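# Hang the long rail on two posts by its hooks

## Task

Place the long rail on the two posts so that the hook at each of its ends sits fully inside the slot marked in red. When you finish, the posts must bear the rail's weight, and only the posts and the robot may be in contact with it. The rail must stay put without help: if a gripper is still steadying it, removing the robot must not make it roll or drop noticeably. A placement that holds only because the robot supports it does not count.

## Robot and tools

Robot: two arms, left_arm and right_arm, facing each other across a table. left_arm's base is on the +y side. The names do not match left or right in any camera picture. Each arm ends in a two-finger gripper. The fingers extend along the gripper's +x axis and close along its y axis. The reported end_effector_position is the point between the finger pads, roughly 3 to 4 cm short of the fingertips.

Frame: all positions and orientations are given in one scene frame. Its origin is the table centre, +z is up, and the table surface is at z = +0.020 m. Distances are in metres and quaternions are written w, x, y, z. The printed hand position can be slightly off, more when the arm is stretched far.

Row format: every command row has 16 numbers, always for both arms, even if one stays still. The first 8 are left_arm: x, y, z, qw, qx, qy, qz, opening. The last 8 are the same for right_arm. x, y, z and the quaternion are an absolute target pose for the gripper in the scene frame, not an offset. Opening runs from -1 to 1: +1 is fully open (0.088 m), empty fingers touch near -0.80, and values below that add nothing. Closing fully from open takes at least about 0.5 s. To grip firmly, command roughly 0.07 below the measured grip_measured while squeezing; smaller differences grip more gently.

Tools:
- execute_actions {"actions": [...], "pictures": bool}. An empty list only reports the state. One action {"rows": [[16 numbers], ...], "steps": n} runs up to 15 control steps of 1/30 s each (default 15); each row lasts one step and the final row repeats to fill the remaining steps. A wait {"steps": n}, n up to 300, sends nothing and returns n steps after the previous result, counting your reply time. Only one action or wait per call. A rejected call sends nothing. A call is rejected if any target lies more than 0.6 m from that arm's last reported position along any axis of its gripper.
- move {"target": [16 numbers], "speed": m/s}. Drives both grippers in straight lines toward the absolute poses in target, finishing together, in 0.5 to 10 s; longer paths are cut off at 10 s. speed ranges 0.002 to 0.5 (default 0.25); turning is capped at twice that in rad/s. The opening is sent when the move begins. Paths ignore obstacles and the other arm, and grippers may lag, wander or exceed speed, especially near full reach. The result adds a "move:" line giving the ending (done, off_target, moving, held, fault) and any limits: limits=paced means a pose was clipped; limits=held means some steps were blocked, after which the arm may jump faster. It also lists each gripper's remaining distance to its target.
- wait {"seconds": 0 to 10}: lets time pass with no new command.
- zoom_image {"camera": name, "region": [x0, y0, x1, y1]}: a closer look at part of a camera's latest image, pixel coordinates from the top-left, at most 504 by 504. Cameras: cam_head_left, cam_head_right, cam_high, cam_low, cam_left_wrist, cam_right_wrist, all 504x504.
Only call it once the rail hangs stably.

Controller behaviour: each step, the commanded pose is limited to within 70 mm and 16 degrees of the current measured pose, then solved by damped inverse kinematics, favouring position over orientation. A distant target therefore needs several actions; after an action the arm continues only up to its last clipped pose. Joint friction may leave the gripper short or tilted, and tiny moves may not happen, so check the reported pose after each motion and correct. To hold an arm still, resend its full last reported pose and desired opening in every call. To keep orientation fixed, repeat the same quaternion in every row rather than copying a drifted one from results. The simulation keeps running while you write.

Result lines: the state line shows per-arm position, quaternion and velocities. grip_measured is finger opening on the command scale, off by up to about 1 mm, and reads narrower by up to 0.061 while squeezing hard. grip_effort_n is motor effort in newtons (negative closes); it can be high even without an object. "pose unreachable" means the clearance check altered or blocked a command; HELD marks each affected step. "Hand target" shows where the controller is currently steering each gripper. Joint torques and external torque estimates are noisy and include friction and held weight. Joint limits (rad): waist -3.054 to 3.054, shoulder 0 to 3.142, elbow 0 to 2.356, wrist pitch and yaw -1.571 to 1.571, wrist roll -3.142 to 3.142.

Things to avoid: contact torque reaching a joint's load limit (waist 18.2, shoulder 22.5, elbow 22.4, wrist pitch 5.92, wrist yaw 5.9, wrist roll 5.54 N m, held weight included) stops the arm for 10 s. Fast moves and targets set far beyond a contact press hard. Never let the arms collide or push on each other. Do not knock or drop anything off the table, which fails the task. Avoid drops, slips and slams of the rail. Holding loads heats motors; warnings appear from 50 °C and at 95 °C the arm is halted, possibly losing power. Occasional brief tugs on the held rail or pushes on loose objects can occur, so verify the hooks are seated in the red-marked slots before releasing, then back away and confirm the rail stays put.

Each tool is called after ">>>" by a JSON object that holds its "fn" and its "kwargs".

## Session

>>> {"fn": "execute_actions", "kwargs": {"actions": []}}

Scene clock: 0.00 s of 5400.00 s.
left_arm: end_effector_position=(+0.2284, +0.2961, +0.1860) grip_measured=+0.991 grip_effort_n=n/a end_effector_quat_wxyz=(+0.655, +0.443, +0.561, -0.244) end_effector_velocity=(+0.002, +0.004, +0.001) end_effector_angular_velocity=(+0.018, -0.016, -0.006) | right_arm: end_effector_position=(+0.1104, -0.0336, +0.3120) grip_measured=+0.987 grip_effort_n=n/a end_effector_quat_wxyz=(+0.617, -0.003, +0.495, +0.612) end_effector_velocity=(-0.001, -0.002, +0.002) end_effector_angular_velocity=(+0.001, +0.000, +0.007)
Joint positions: left_arm=[ 0.263  1.432  0.971 -1.171 -0.307 -0.125  0.088] | right_arm=[-0.781  1.727  1.572 -0.626 -0.508  0.42   0.087]
Joint velocities: left_arm=[ 0.002 -0.002 -0.002 -0.007 -0.022  0.007 -0.   ] | right_arm=[-0.002 -0.007 -0.002 -0.007 -0.007 -0.007 -0.   ]
Joint torques (N m, as the arm reports them, + toward a larger angle): no reading
External joint torques (N m, as the arm's controller estimates them; a push from outside toward a larger angle lowers the number): no reading
Motor temperatures (°C, as the motors report them): left_arm=[25 30 24 24 21 22] | right_arm=[23 26 26 24 25 22]
Heat: left arm: hottest shoulder 30 °C (+0.0 °C/min); right arm: hottest shoulder 26 °C (+0.0 °C/min).
Hand target (left_arm): +0.228, +0.296, +0.186; +0.655, +0.443, +0.561, -0.244
Hand target (right_arm): +0.110, -0.034, +0.312; +0.617, -0.003, +0.495, +0.612

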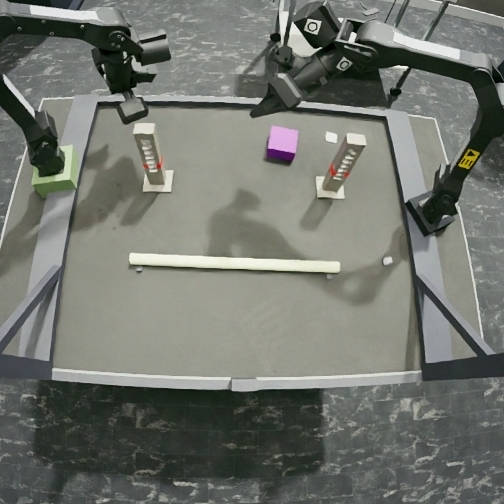

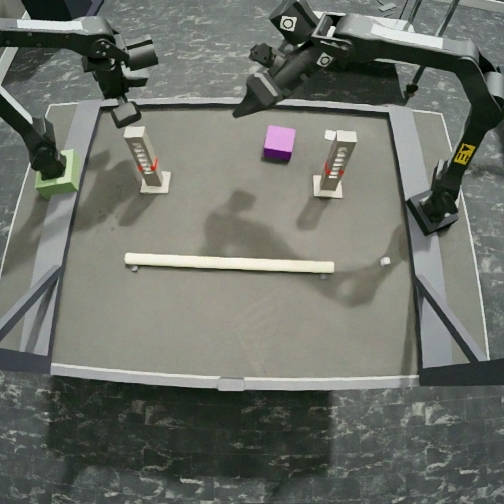

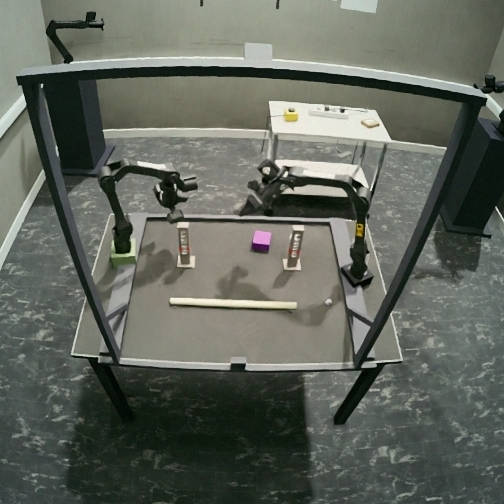

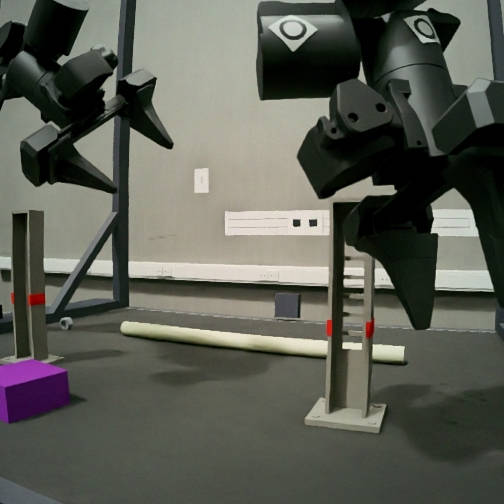

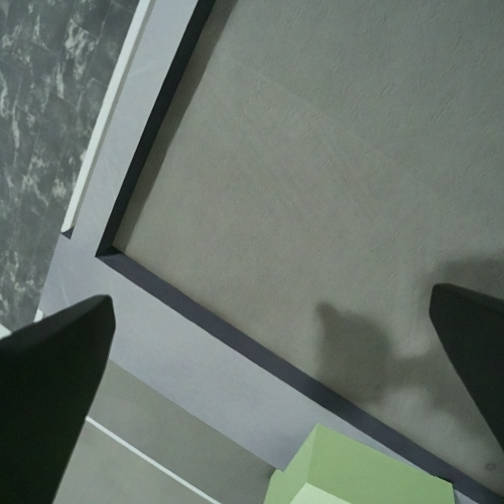

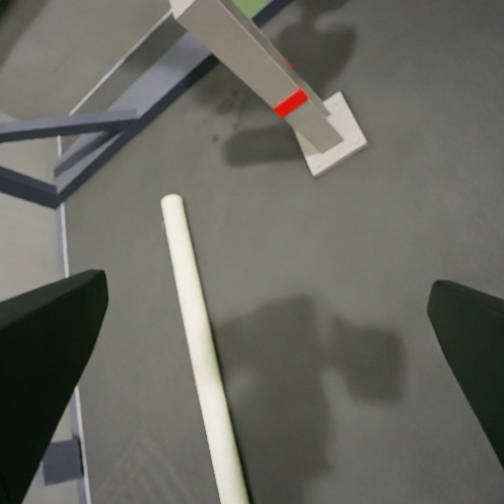

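>>> {"fn": "zoom_image", "kwargs": {"camera": "cam_head_left", "region": [115, 235, 195, 290]}}

>>> {"fn": "zoom_image", "kwargs": {"camera": "cam_head_left", "region": [290, 240, 400, 295]}}

>>> {"fn": "zoom_image", "kwargs": {"camera": "cam_low", "region": [290, 190, 420, 440]}}

Region (115, 235, 195, 290) of cam_head_left's 504x504 image, scaled by 6.300, with more detail than that image has; it fills the top 346 rows of this view, and the rest is white.

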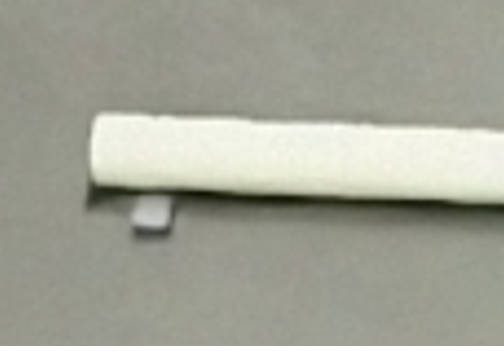

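Region (290, 240, 400, 295) of cam_head_left's 504x504 image, scaled by 4.582, with more detail than that image has.

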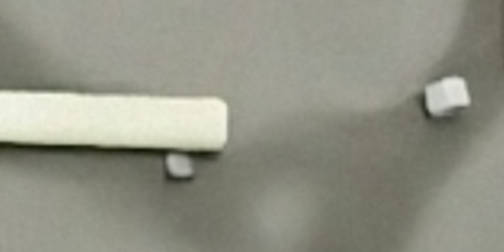

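Region (290, 190, 420, 440) of cam_low's 504x504 image, scaled by 2.016, with more detail than that image has; it fills the left 262 columns of this view, and the rest is white.

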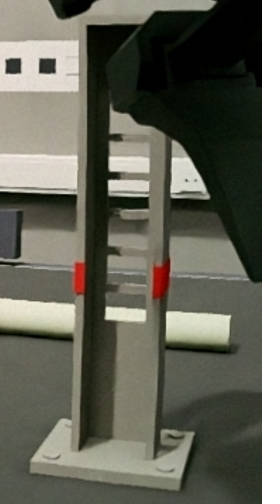

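>>> {"fn": "move", "kwargs": {"target": [0.17, 0.30, 0.34, 0.655, 0.443, 0.561, -0.244, 1, -0.13, -0.13, 0.16, 0.5, -0.5, 0.5, 0.5, 1], "speed": 0.3}}

>>> {"fn": "move", "kwargs": {"target": [-0.05, 0.2, 0.33, 0.5, 0.5, 0.5, -0.5, 1, -0.13, -0.13, 0.16, 0.5, -0.5, 0.5, 0.5, 1], "speed": 0.3}}

>>> {"fn": "move", "kwargs": {"target": [-0.13, 0.16, 0.12, 0.5, 0.5, 0.5, -0.5, 1, -0.13, -0.13, 0.12, 0.5, -0.5, 0.5, 0.5, 1], "speed": 0.3}}

Scene clock: 35.37 s of 5400.00 s.
left_arm: end_effector_position=(+0.1719, +0.3014, +0.3351) grip_measured=+0.991 grip_effort_n=1.2 end_effector_quat_wxyz=(+0.718, +0.369, +0.477, -0.348) end_effector_velocity=(-0.001, +0.005, -0.001) end_effector_angular_velocity=(+0.016, +0.000, +0.015) | right_arm: end_effector_position=(-0.1294, -0.1319, +0.1605) grip_measured=+0.987 grip_effort_n=3.0 end_effector_quat_wxyz=(+0.495, -0.499, +0.500, +0.507) end_effector_velocity=(+0.001, -0.003, -0.001) end_effector_angular_velocity=(-0.014, +0.002, +0.020)
Joint positions: left_arm=[ 0.026  1.155  1.37  -1.575 -0.274 -0.272  0.088] | right_arm=[-0.027  2.006  1.644 -1.202 -0.01   0.387  0.087]
Joint velocities: left_arm=[-0.007 -0.002 -0.002 -0.022 -0.007 -0.022 -0.   ] | right_arm=[-0.002 -0.002 -0.007 -0.007 -0.007 -0.022 -0.   ]
Joint torques (N m, as the arm reports them, + toward a larger angle): left_arm=[-0.29 -3.92  8.09  0.88 -0.06 -0.16] | right_arm=[ 0.06 -6.64  7.06  0.27  0.14  0.19]
External joint torques (N m, as the arm's controller estimates them; a push from outside toward a larger angle lowers the number): left_arm=[-0.27 -1.59  2.86  0.24  0.14 -0.15] | right_arm=[ 0.05  1.94  1.54 -0.08  0.13  0.19]
Motor temperatures (°C, as the motors report them): left_arm=[25 30 26 24 21 22] | right_arm=[23 31 30 26 24 21]
Heat: left arm: hottest shoulder 30 °C (+0.0 °C/min); right arm: hottest shoulder 31 °C (+8.5 °C/min).
Hand target (left_arm): +0.171, +0.301, +0.339; +0.720, +0.363, +0.474, -0.352
Hand target (right_arm): -0.130, -0.129, +0.159; +0.498, -0.499, +0.500, +0.504
Off the commanded pose (left_arm): 0.005 m, 19 deg; orientation clipped at the last step of the last action.
Off the commanded pose (right_arm): 0.002 m, 1 deg.
joint sent to its limit (left arm) — the command would take joint 4 (wrist pitch) past its lower limit, so that joint was sent only as far as its limit.
After step 90, 30.07 s passed at rest.
move: off_target (left_arm); limits=paced

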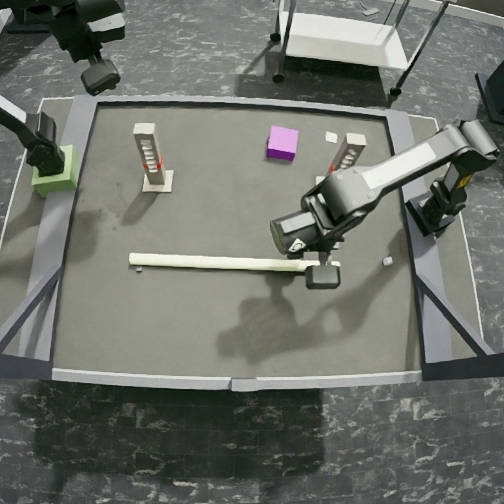

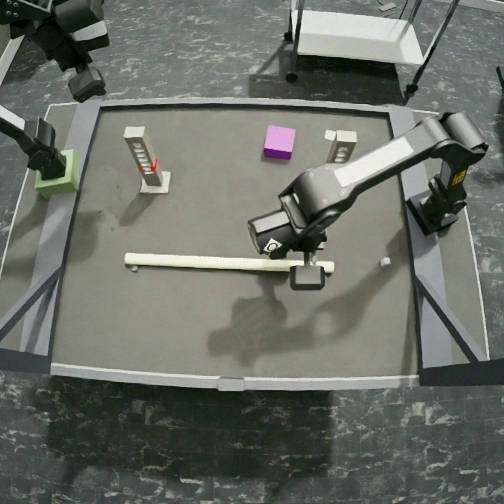

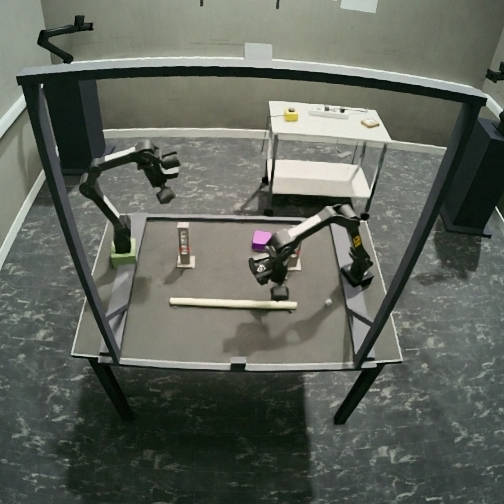

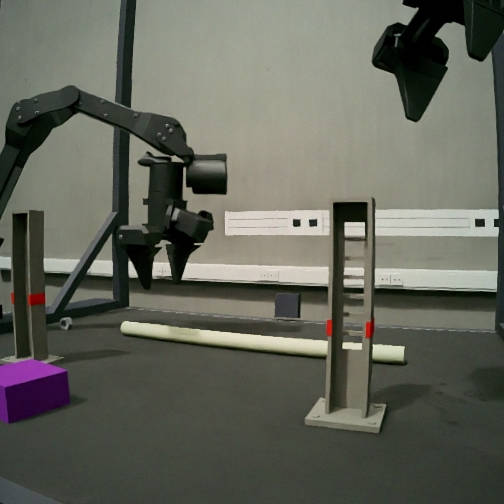

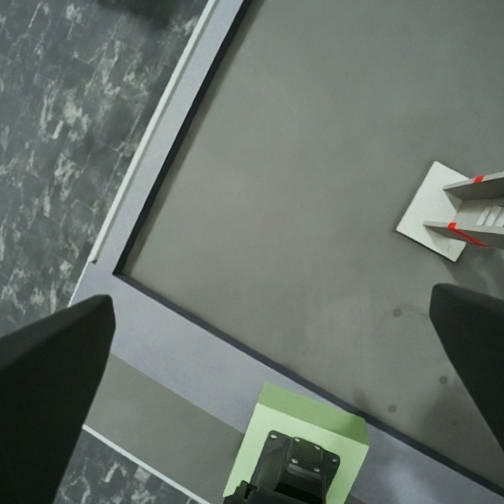

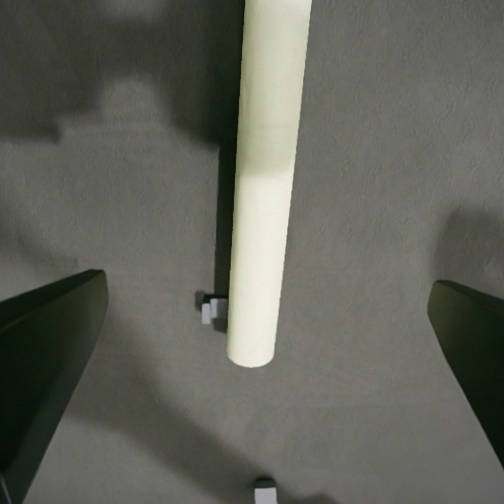

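Scene clock: 36.90 s of 5400.00 s.
left_arm: end_effector_position=(-0.0472, +0.2027, +0.3288) grip_measured=+0.991 grip_effort_n=0.7 end_effector_quat_wxyz=(+0.516, +0.455, +0.485, -0.540) end_effector_velocity=(+0.001, +0.001, -0.002) end_effector_angular_velocity=(+0.008, -0.011, +0.006) | right_arm: end_effector_position=(-0.1285, -0.1326, +0.1613) grip_measured=+0.987 grip_effort_n=3.0 end_effector_quat_wxyz=(+0.498, -0.500, +0.501, +0.502) end_effector_velocity=(+0.001, -0.002, +0.002) end_effector_angular_velocity=(-0.005, +0.006, +0.005)
Joint positions: left_arm=[-0.655  1.667  1.8   -1.575 -0.007 -0.499  0.088] | right_arm=[-0.026  2.006  1.648 -1.211 -0.005  0.395  0.087]
Joint velocities: left_arm=[-0.002  0.002 -0.002 -0.007 -0.007 -0.007  0.   ] | right_arm=[-0.002 -0.007 -0.002 -0.007 -0.007 -0.007  0.   ]
Joint torques (N m, as the arm reports them, + toward a larger angle): left_arm=[-0.06 -6.87  8.02  0.69  0.14  0.16] | right_arm=[ 0.36 -6.54  7.13  0.25  0.16  0.2 ]
External joint torques (N m, as the arm's controller estimates them; a push from outside toward a larger angle lowers the number): left_arm=[-0.08 -0.96  2.74  0.16  0.19  0.15] | right_arm=[ 0.31  2.12  1.59 -0.08  0.15  0.2 ]
Motor temperatures (°C, as the motors report them): left_arm=[25 30 27 24 21 22] | right_arm=[23 31 30 26 24 21]
Heat: left arm: hottest shoulder 30 °C (+0.0 °C/min); right arm: hottest shoulder 31 °C (+8.1 °C/min).
Hand target (left_arm): -0.050, +0.201, +0.330; +0.513, +0.454, +0.485, -0.543
Hand target (right_arm): -0.130, -0.130, +0.160; +0.500, -0.500, +0.500, +0.500
Off the commanded pose (left_arm): 0.004 m, 7 deg.
Off the commanded pose (right_arm): 0.003 m, 0 deg.
joint sent to its limit (left arm) — the command would take joint 4 (wrist pitch) past its lower limit, so that joint was sent only as far as its limit.
move: off_target (left_arm)

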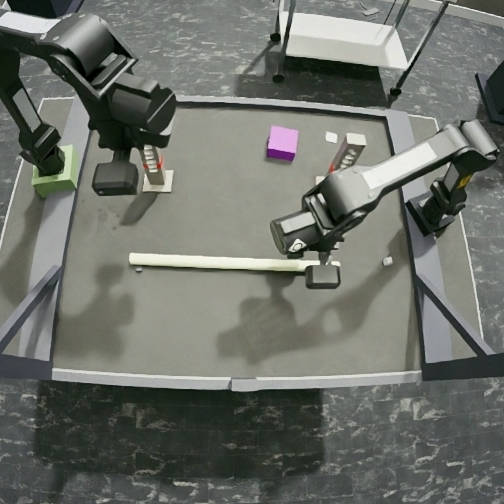

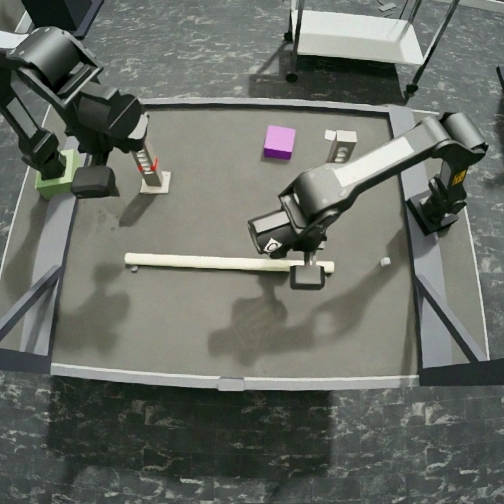

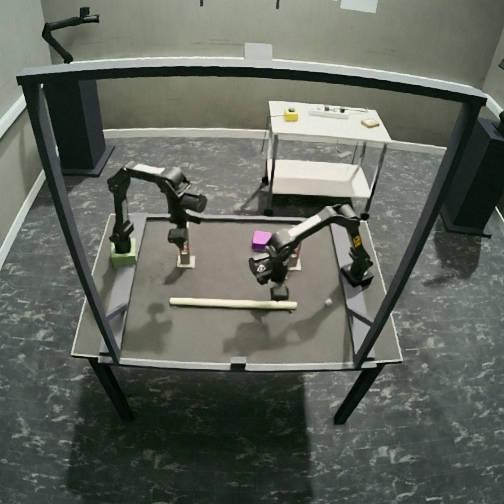

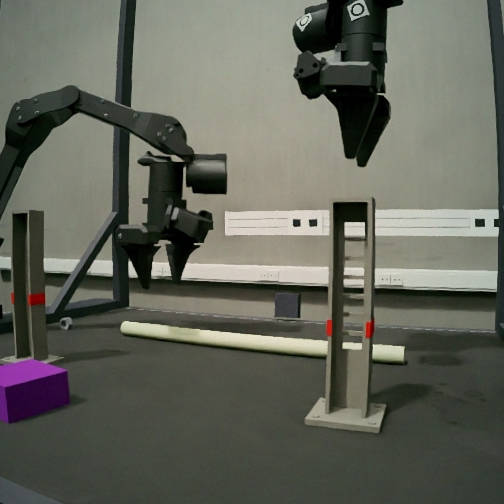

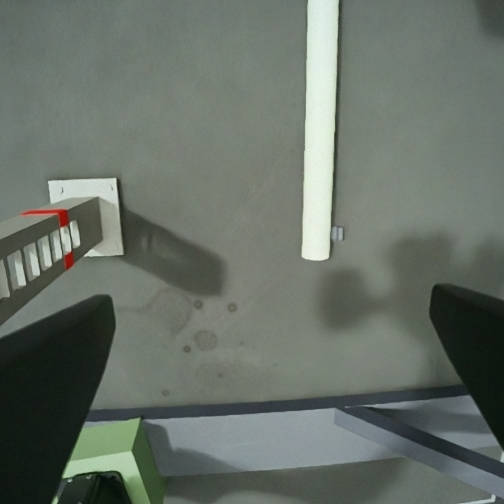

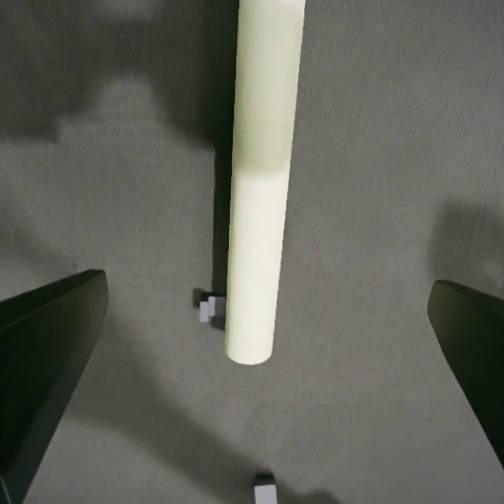

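Scene clock: 38.23 s of 5400.00 s.
left_arm: end_effector_position=(-0.1275, +0.1619, +0.1198) grip_measured=+0.991 grip_effort_n=1.2 end_effector_quat_wxyz=(+0.501, +0.504, +0.498, -0.498) end_effector_velocity=(+0.002, +0.005, +0.000) end_effector_angular_velocity=(+0.013, -0.019, -0.000) | right_arm: end_effector_position=(-0.1310, -0.1268, +0.1271) grip_measured=+0.987 grip_effort_n=3.0 end_effector_quat_wxyz=(+0.500, -0.494, +0.498, +0.508) end_effector_velocity=(-0.001, +0.001, +0.000) end_effector_angular_velocity=(+0.004, +0.010, -0.010)
Joint positions: left_arm=[-0.788  2.08   1.505 -1.003 -0.006 -0.622  0.088] | right_arm=[-0.026  2.039  1.558 -1.07  -0.005  0.395  0.087]
Joint velocities: left_arm=[-0.007 -0.002 -0.002 -0.022 -0.007 -0.007 -0.   ] | right_arm=[-0.002 -0.002 -0.002  0.007 -0.007  0.007 -0.   ]
Joint torques (N m, as the arm reports them, + toward a larger angle): left_arm=[ -0.22 -10.3    7.64   0.69   0.09  -0.14] | right_arm=[ 0.32 -6.63  4.14  0.65  0.16  0.2 ]
External joint torques (N m, as the arm's controller estimates them; a push from outside toward a larger angle lowers the number): left_arm=[-0.17 -1.61  2.49  0.41  0.13 -0.14] | right_arm=[ 0.33  2.17 -1.31  0.3   0.15  0.2 ]
Motor temperatures (°C, as the motors report them): left_arm=[25 30 27 24 21 22] | right_arm=[23 31 30 26 24 21]
Heat: left arm: hottest shoulder 30 °C (+0.0 °C/min); right arm: hottest shoulder 31 °C (+7.8 °C/min).
Hand target (left_arm): -0.131, +0.160, +0.120; +0.500, +0.500, +0.499, -0.500
Hand target (right_arm): -0.130, -0.130, +0.120; +0.500, -0.500, +0.500, +0.500
Off the commanded pose (left_arm): 0.003 m, 1 deg.
Off the commanded pose (right_arm): 0.008 m, 1 deg.
move: done

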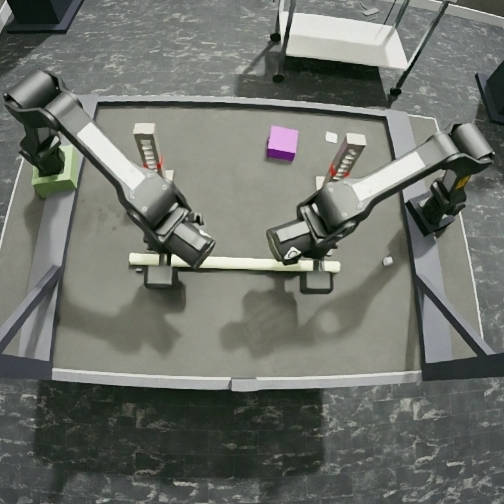

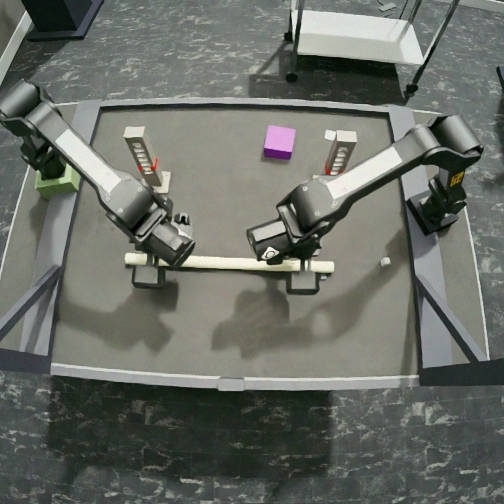

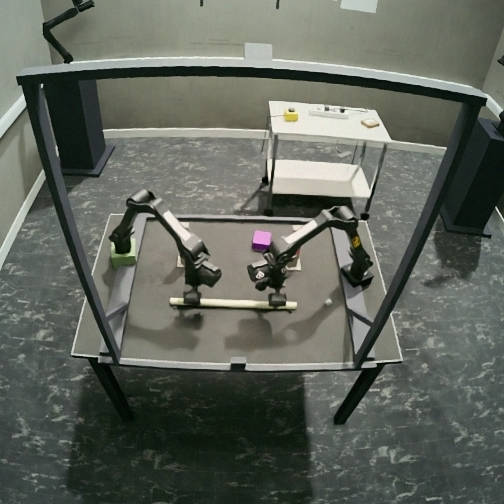

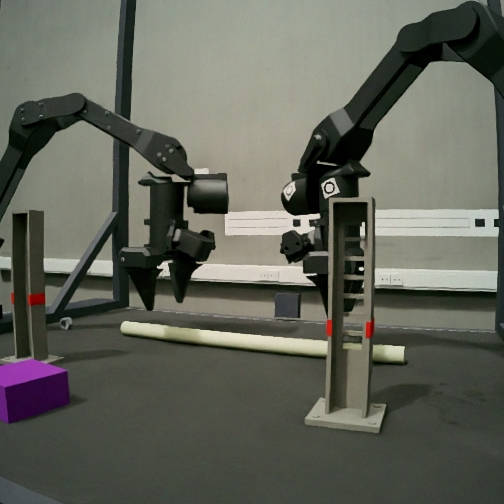

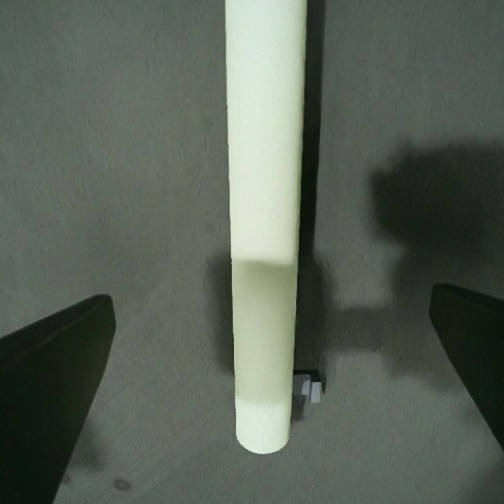

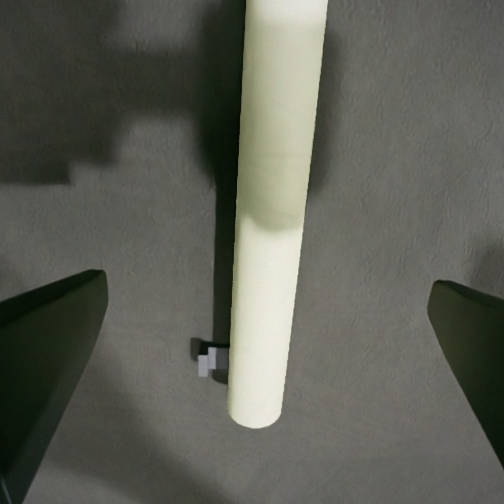

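>>> {"fn": "move", "kwargs": {"target": [-0.105, 0.16, 0.084, 0.5, 0.5, 0.5, -0.5, 1, -0.107, -0.13, 0.081, 0.5, -0.5, 0.5, 0.5, 1], "speed": 0.1}}

Scene clock: 43.70 s of 5400.00 s.
left_arm: end_effector_position=(-0.1069, +0.1573, +0.0885) grip_measured=+0.991 grip_effort_n=1.2 end_effector_quat_wxyz=(+0.503, +0.495, +0.498, -0.504) end_effector_velocity=(+0.000, +0.008, -0.001) end_effector_angular_velocity=(+0.035, +0.004, +0.019) | right_arm: end_effector_position=(-0.1098, -0.1269, +0.0871) grip_measured=+0.987 grip_effort_n=3.0 end_effector_quat_wxyz=(+0.502, -0.493, +0.500, +0.505) end_effector_velocity=(+0.002, +0.000, +0.001) end_effector_angular_velocity=(+0.000, -0.008, +0.019)
Joint positions: left_arm=[-0.736  2.084  1.376 -0.849 -0.004 -0.576  0.088] | right_arm=[-0.077  2.061  1.424 -0.916 -0.005  0.353  0.087]
Joint velocities: left_arm=[-0.002 -0.002 -0.007 -0.022  0.022 -0.022 -0.   ] | right_arm=[-0.002 -0.002  0.002 -0.007  0.007 -0.022 -0.   ]
Joint torques (N m, as the arm reports them, + toward a larger angle): left_arm=[ 0.14 -9.62  4.68  0.68  0.13  0.22] | right_arm=[-0.2  -6.74  3.88  0.61  0.14 -0.18]
External joint torques (N m, as the arm's controller estimates them; a push from outside toward a larger angle lowers the number): left_arm=[ 0.15 -1.11 -0.2   0.38  0.17  0.22] | right_arm=[-0.25  1.98 -1.33  0.26  0.14 -0.18]
Motor temperatures (°C, as the motors report them): left_arm=[25 32 27 24 21 22] | right_arm=[23 32 30 26 24 21]
Heat: left arm: hottest shoulder 32 °C (+2.7 °C/min); right arm: hottest shoulder 32 °C (+8.2 °C/min).
Hand target (left_arm): -0.105, +0.160, +0.084; +0.500, +0.500, +0.500, -0.500
Hand target (right_arm): -0.107, -0.129, +0.081; +0.500, -0.500, +0.500, +0.500
Off the commanded pose (left_arm): 0.006 m, 1 deg.
Off the commanded pose (right_arm): 0.007 m, 1 deg.
After step 90, 1.60 s passed at rest.
move: done

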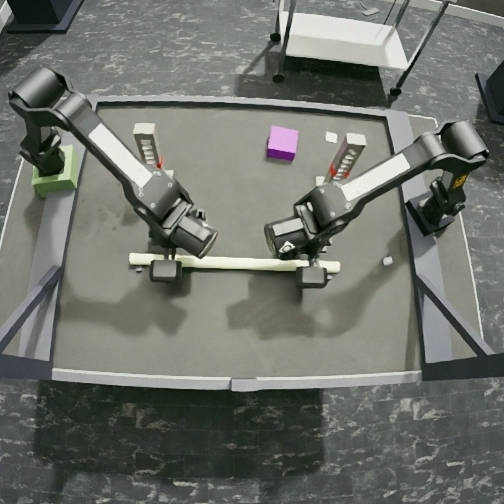

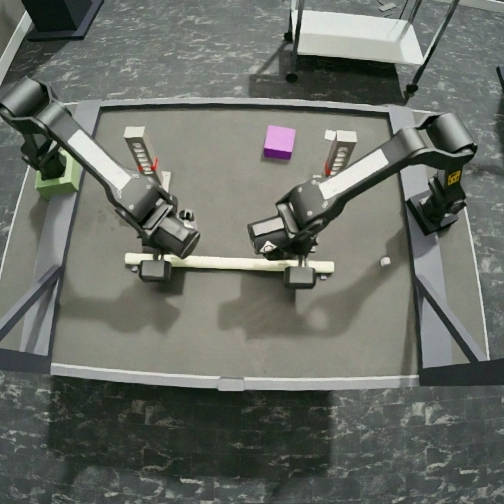

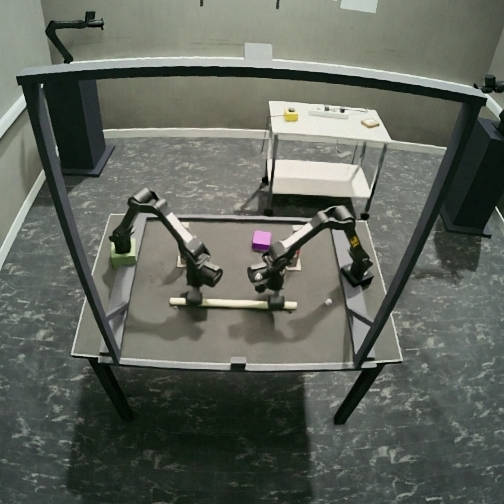

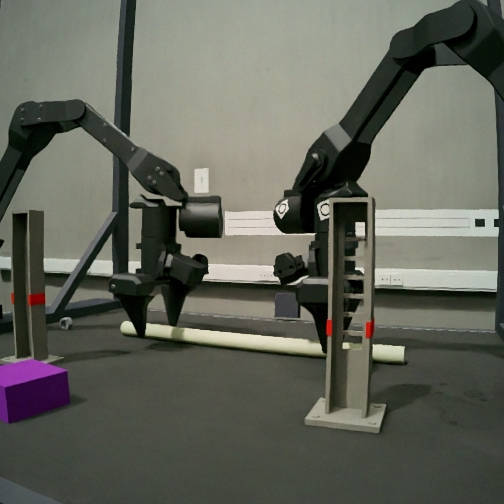

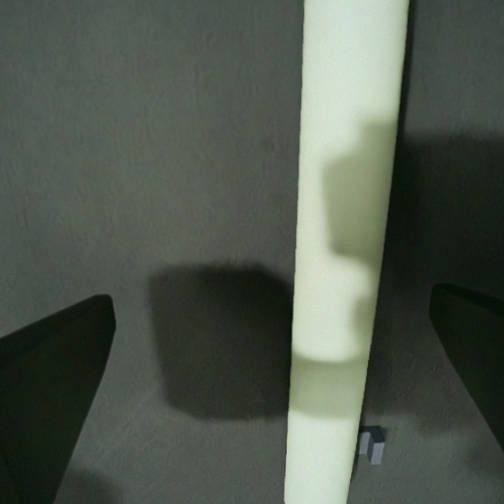

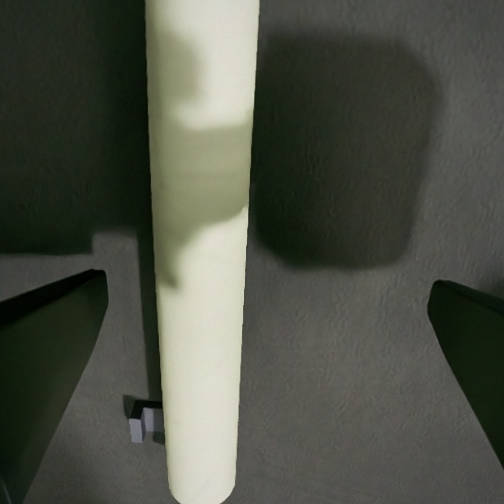

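>>> {"fn": "move", "kwargs": {"target": [-0.065, 0.158, 0.089, 0.5, 0.5, 0.5, -0.5, 1, -0.068, -0.128, 0.088, 0.5, -0.5, 0.5, 0.5, 1], "speed": 0.04}}

Scene clock: 47.20 s of 5400.00 s.
left_arm: end_effector_position=(-0.0670, +0.1565, +0.0876) grip_measured=+0.991 grip_effort_n=0.7 end_effector_quat_wxyz=(+0.500, +0.501, +0.500, -0.499) end_effector_velocity=(-0.000, +0.003, +0.000) end_effector_angular_velocity=(+0.003, -0.010, -0.015) | right_arm: end_effector_position=(-0.0710, -0.1255, +0.0850) grip_measured=+0.987 grip_effort_n=3.0 end_effector_quat_wxyz=(+0.499, -0.499, +0.503, +0.499) end_effector_velocity=(+0.000, -0.002, +0.000) end_effector_angular_velocity=(-0.009, +0.005, -0.010)
Joint positions: left_arm=[-0.64   2.033  1.292 -0.833 -0.001 -0.478  0.088] | right_arm=[-0.177  2.043  1.388 -0.918 -0.005  0.251  0.087]
Joint velocities: left_arm=[-0.007 -0.002 -0.002 -0.007 -0.007  0.007 -0.   ] | right_arm=[-0.002 -0.002 -0.002 -0.007 -0.007  0.007  0.   ]
Joint torques (N m, as the arm reports them, + toward a larger angle): left_arm=[  0.43 -11.17   4.44   0.65   0.02   0.16] | right_arm=[-0.4  -9.02  3.6   0.25  0.17 -0.2 ]
External joint torques (N m, as the arm's controller estimates them; a push from outside toward a larger angle lowers the number): left_arm=[ 0.45 -3.07 -0.43  0.35  0.05  0.16] | right_arm=[-0.39 -0.57 -1.5  -0.07  0.17 -0.2 ]
Motor temperatures (°C, as the motors report them): left_arm=[25 32 27 24 21 22] | right_arm=[23 32 30 26 24 21]
Heat: left arm: hottest shoulder 32 °C (+2.5 °C/min); right arm: hottest shoulder 32 °C (+7.6 °C/min).
Hand target (left_arm): -0.065, +0.158, +0.089; +0.500, +0.500, +0.500, -0.500
Hand target (right_arm): -0.068, -0.128, +0.088; +0.500, -0.500, +0.500, +0.500
Off the commanded pose (left_arm): 0.003 m, 0 deg.
Off the commanded pose (right_arm): 0.005 m, 0 deg.
move: done

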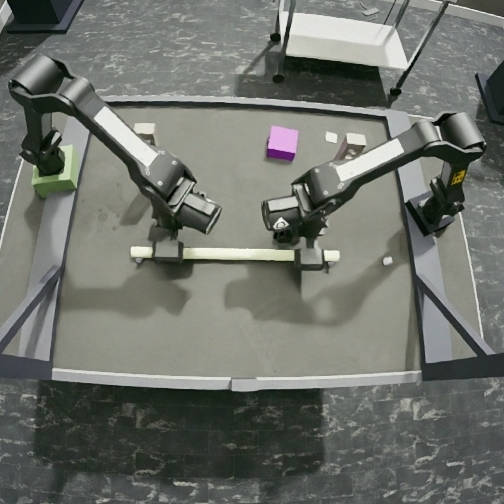

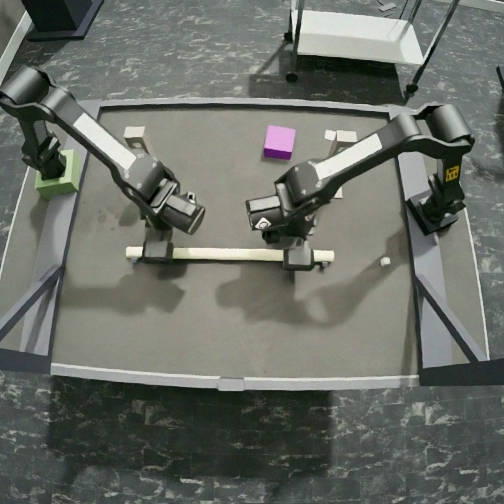

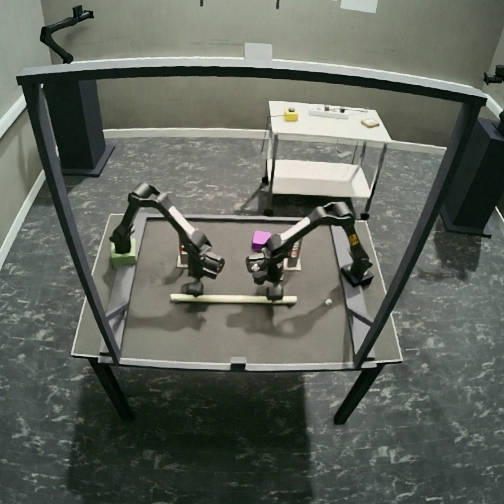

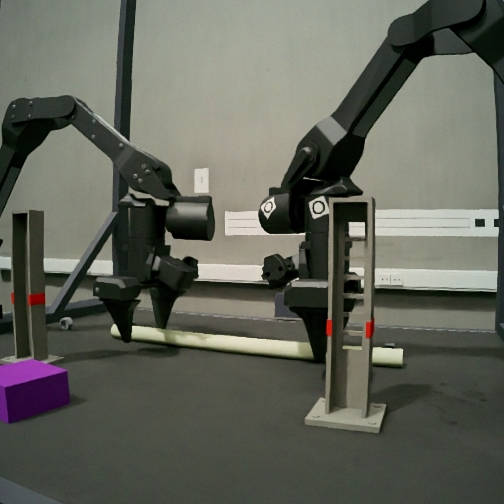

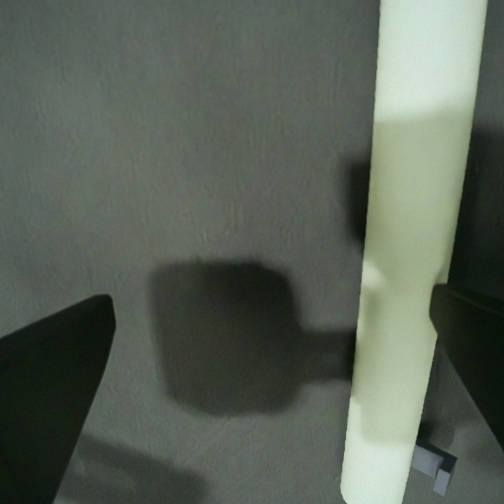

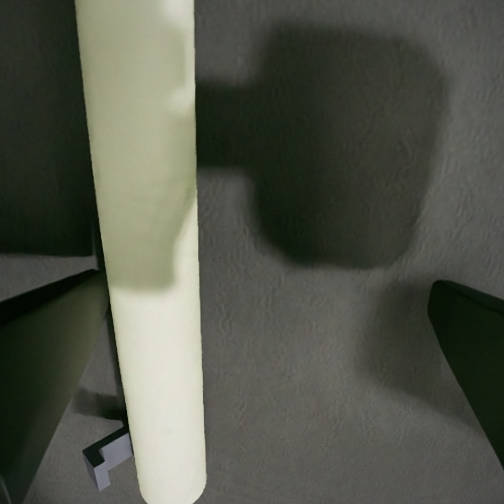

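>>> {"fn": "move", "kwargs": {"target": [-0.053, 0.158, 0.094, 0.5, 0.5, 0.5, -0.5, 1, -0.057, -0.128, 0.094, 0.5, -0.5, 0.5, 0.5, 1], "speed": 0.03}}

>>> {"fn": "move", "kwargs": {"target": [-0.033, 0.158, 0.094, 0.5, 0.5, 0.5, -0.5, 1, -0.037, -0.128, 0.094, 0.5, -0.5, 0.5, 0.5, 1], "speed": 0.03}}

Scene clock: 51.73 s of 5400.00 s.
left_arm: end_effector_position=(-0.0545, +0.1568, +0.0909) grip_measured=+0.991 grip_effort_n=0.7 end_effector_quat_wxyz=(+0.500, +0.501, +0.501, -0.498) end_effector_velocity=(+0.005, +0.009, -0.001) end_effector_angular_velocity=(+0.034, -0.025, +0.005) | right_arm: end_effector_position=(-0.0594, -0.1258, +0.0905) grip_measured=+0.987 grip_effort_n=3.0 end_effector_quat_wxyz=(+0.499, -0.499, +0.503, +0.499) end_effector_velocity=(+0.002, +0.000, +0.003) end_effector_angular_velocity=(+0.004, -0.007, +0.005)
Joint positions: left_arm=[-0.608  2.009  1.271 -0.838 -0.001 -0.448  0.088] | right_arm=[-0.208  2.026  1.385 -0.934 -0.005  0.221  0.087]
Joint velocities: left_arm=[-0.002 -0.002 -0.007 -0.037 -0.007 -0.007 -0.   ] | right_arm=[-0.002 -0.007  0.002 -0.007  0.007 -0.007 -0.   ]
Joint torques (N m, as the arm reports them, + toward a larger angle): left_arm=[  0.11 -11.66   4.52   0.39   0.04   0.14] | right_arm=[-0.21 -9.    3.76  0.23  0.15 -0.19]
External joint torques (N m, as the arm's controller estimates them; a push from outside toward a larger angle lowers the number): left_arm=[ 0.12 -3.74 -0.29  0.12  0.07  0.14] | right_arm=[-0.2  -0.52 -1.46 -0.1   0.15 -0.19]
Motor temperatures (°C, as the motors report them): left_arm=[25 34 27 24 21 22] | right_arm=[23 33 30 25 24 21]
Heat: left arm: hottest shoulder 34 °C (+4.6 °C/min); right arm: hottest shoulder 33 °C (+8.1 °C/min).
Hand target (left_arm): -0.053, +0.158, +0.094; +0.500, +0.500, +0.500, -0.500
Hand target (right_arm): -0.057, -0.128, +0.094; +0.500, -0.500, +0.500, +0.500
Off the commanded pose (left_arm): 0.004 m, 0 deg.
Off the commanded pose (right_arm): 0.005 m, 0 deg.
After step 90, 0.70 s passed at rest.
move: done

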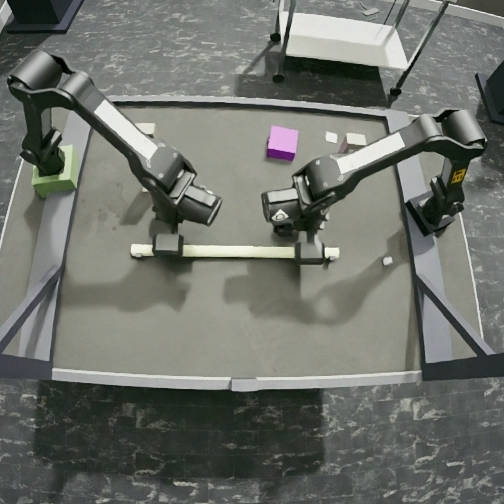

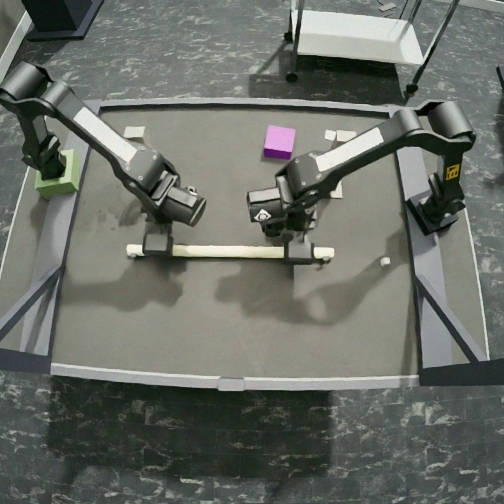

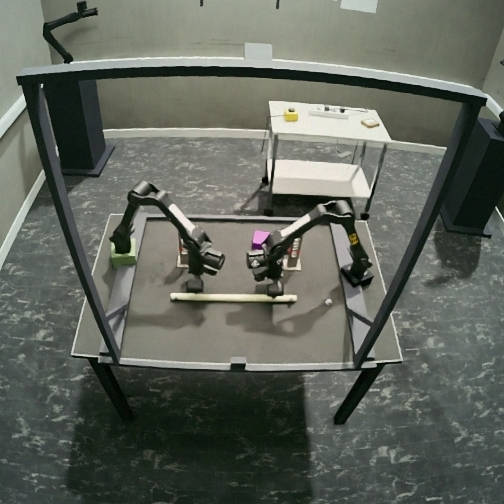

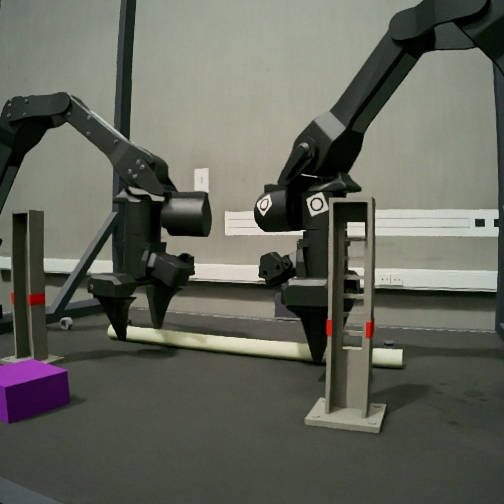

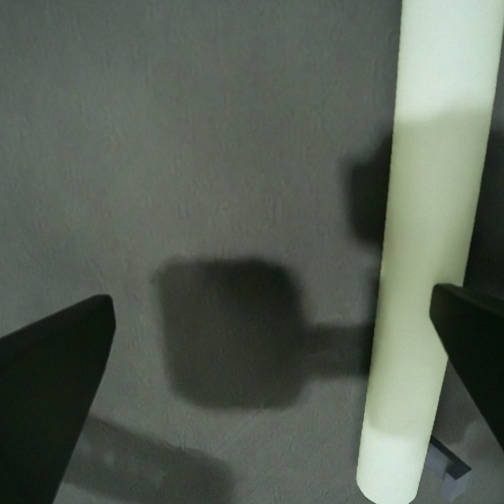

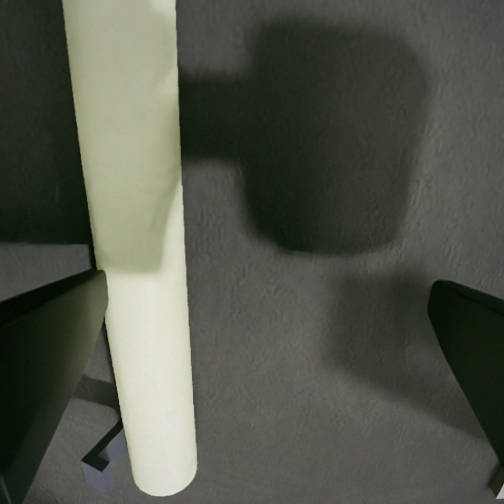

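Scene clock: 52.77 s of 5400.00 s.
left_arm: end_effector_position=(-0.0342, +0.1573, +0.0910) grip_measured=+0.991 grip_effort_n=0.7 end_effector_quat_wxyz=(+0.500, +0.502, +0.501, -0.497) end_effector_velocity=(+0.005, +0.006, -0.001) end_effector_angular_velocity=(+0.016, -0.031, +0.005) | right_arm: end_effector_position=(-0.0390, -0.1253, +0.0920) grip_measured=+0.987 grip_effort_n=3.0 end_effector_quat_wxyz=(+0.500, -0.498, +0.503, +0.499) end_effector_velocity=(-0.000, -0.001, -0.001) end_effector_angular_velocity=(+0.001, +0.008, +0.005)
Joint positions: left_arm=[-0.556  1.982  1.231 -0.829 -0.001 -0.395  0.088] | right_arm=[-0.263  2.01   1.369 -0.932 -0.005  0.168  0.087]
Joint velocities: left_arm=[-0.002 -0.002 -0.007 -0.022 -0.022 -0.007 -0.   ] | right_arm=[-0.002 -0.002 -0.007  0.007 -0.007 -0.007 -0.   ]
Joint torques (N m, as the arm reports them, + toward a larger angle): left_arm=[  0.32 -11.39   4.53   0.73   0.01   0.15] | right_arm=[-0.13 -8.71  3.53  0.49  0.16 -0.22]
External joint torques (N m, as the arm's controller estimates them; a push from outside toward a larger angle lowers the number): left_arm=[ 0.31 -3.72 -0.23  0.45  0.05  0.15] | right_arm=[-0.11 -0.49 -1.6   0.16  0.16 -0.22]
Motor temperatures (°C, as the motors report them): left_arm=[25 34 27 24 21 22] | right_arm=[23 33 30 25 24 22]
Heat: left arm: hottest shoulder 34 °C (+4.5 °C/min); right arm: hottest shoulder 33 °C (+8.0 °C/min).
Hand target (left_arm): -0.033, +0.158, +0.094; +0.500, +0.500, +0.500, -0.500
Hand target (right_arm): -0.037, -0.128, +0.094; +0.500, -0.500, +0.500, +0.500
Off the commanded pose (left_arm): 0.003 m, 0 deg.
Off the commanded pose (right_arm): 0.004 m, 0 deg.
move: done

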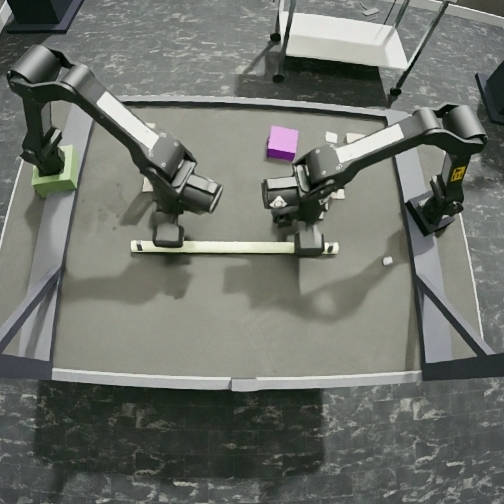

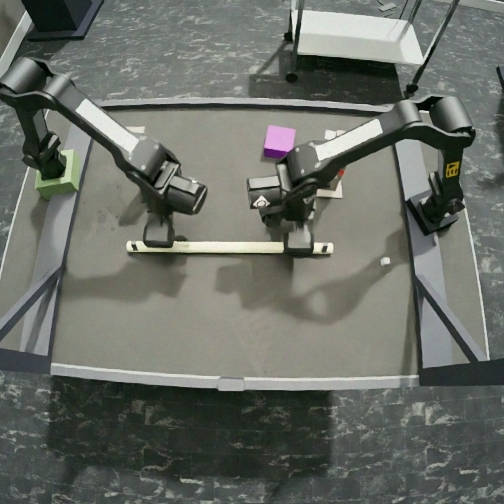

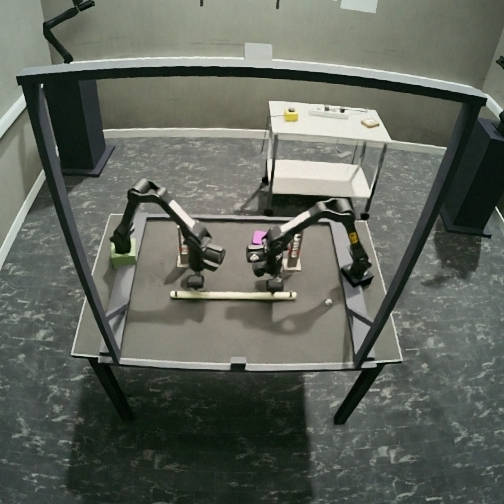

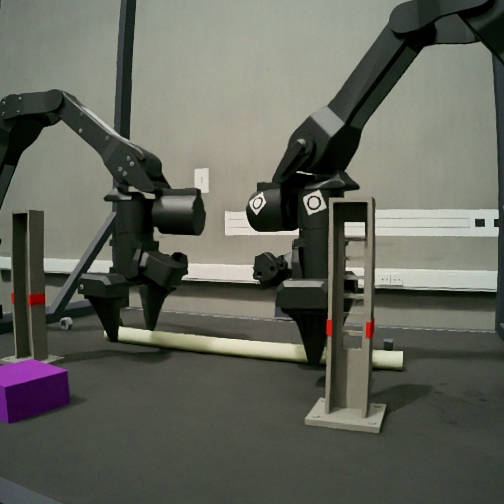

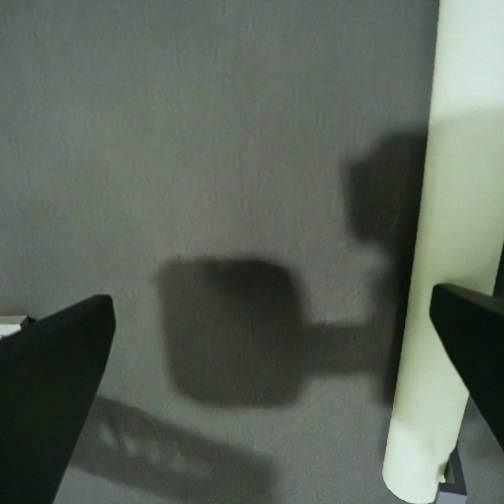

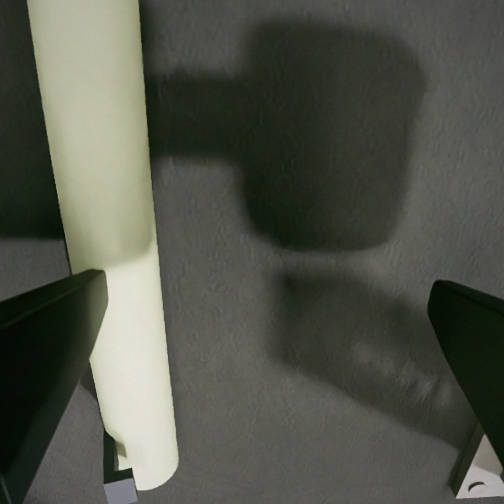

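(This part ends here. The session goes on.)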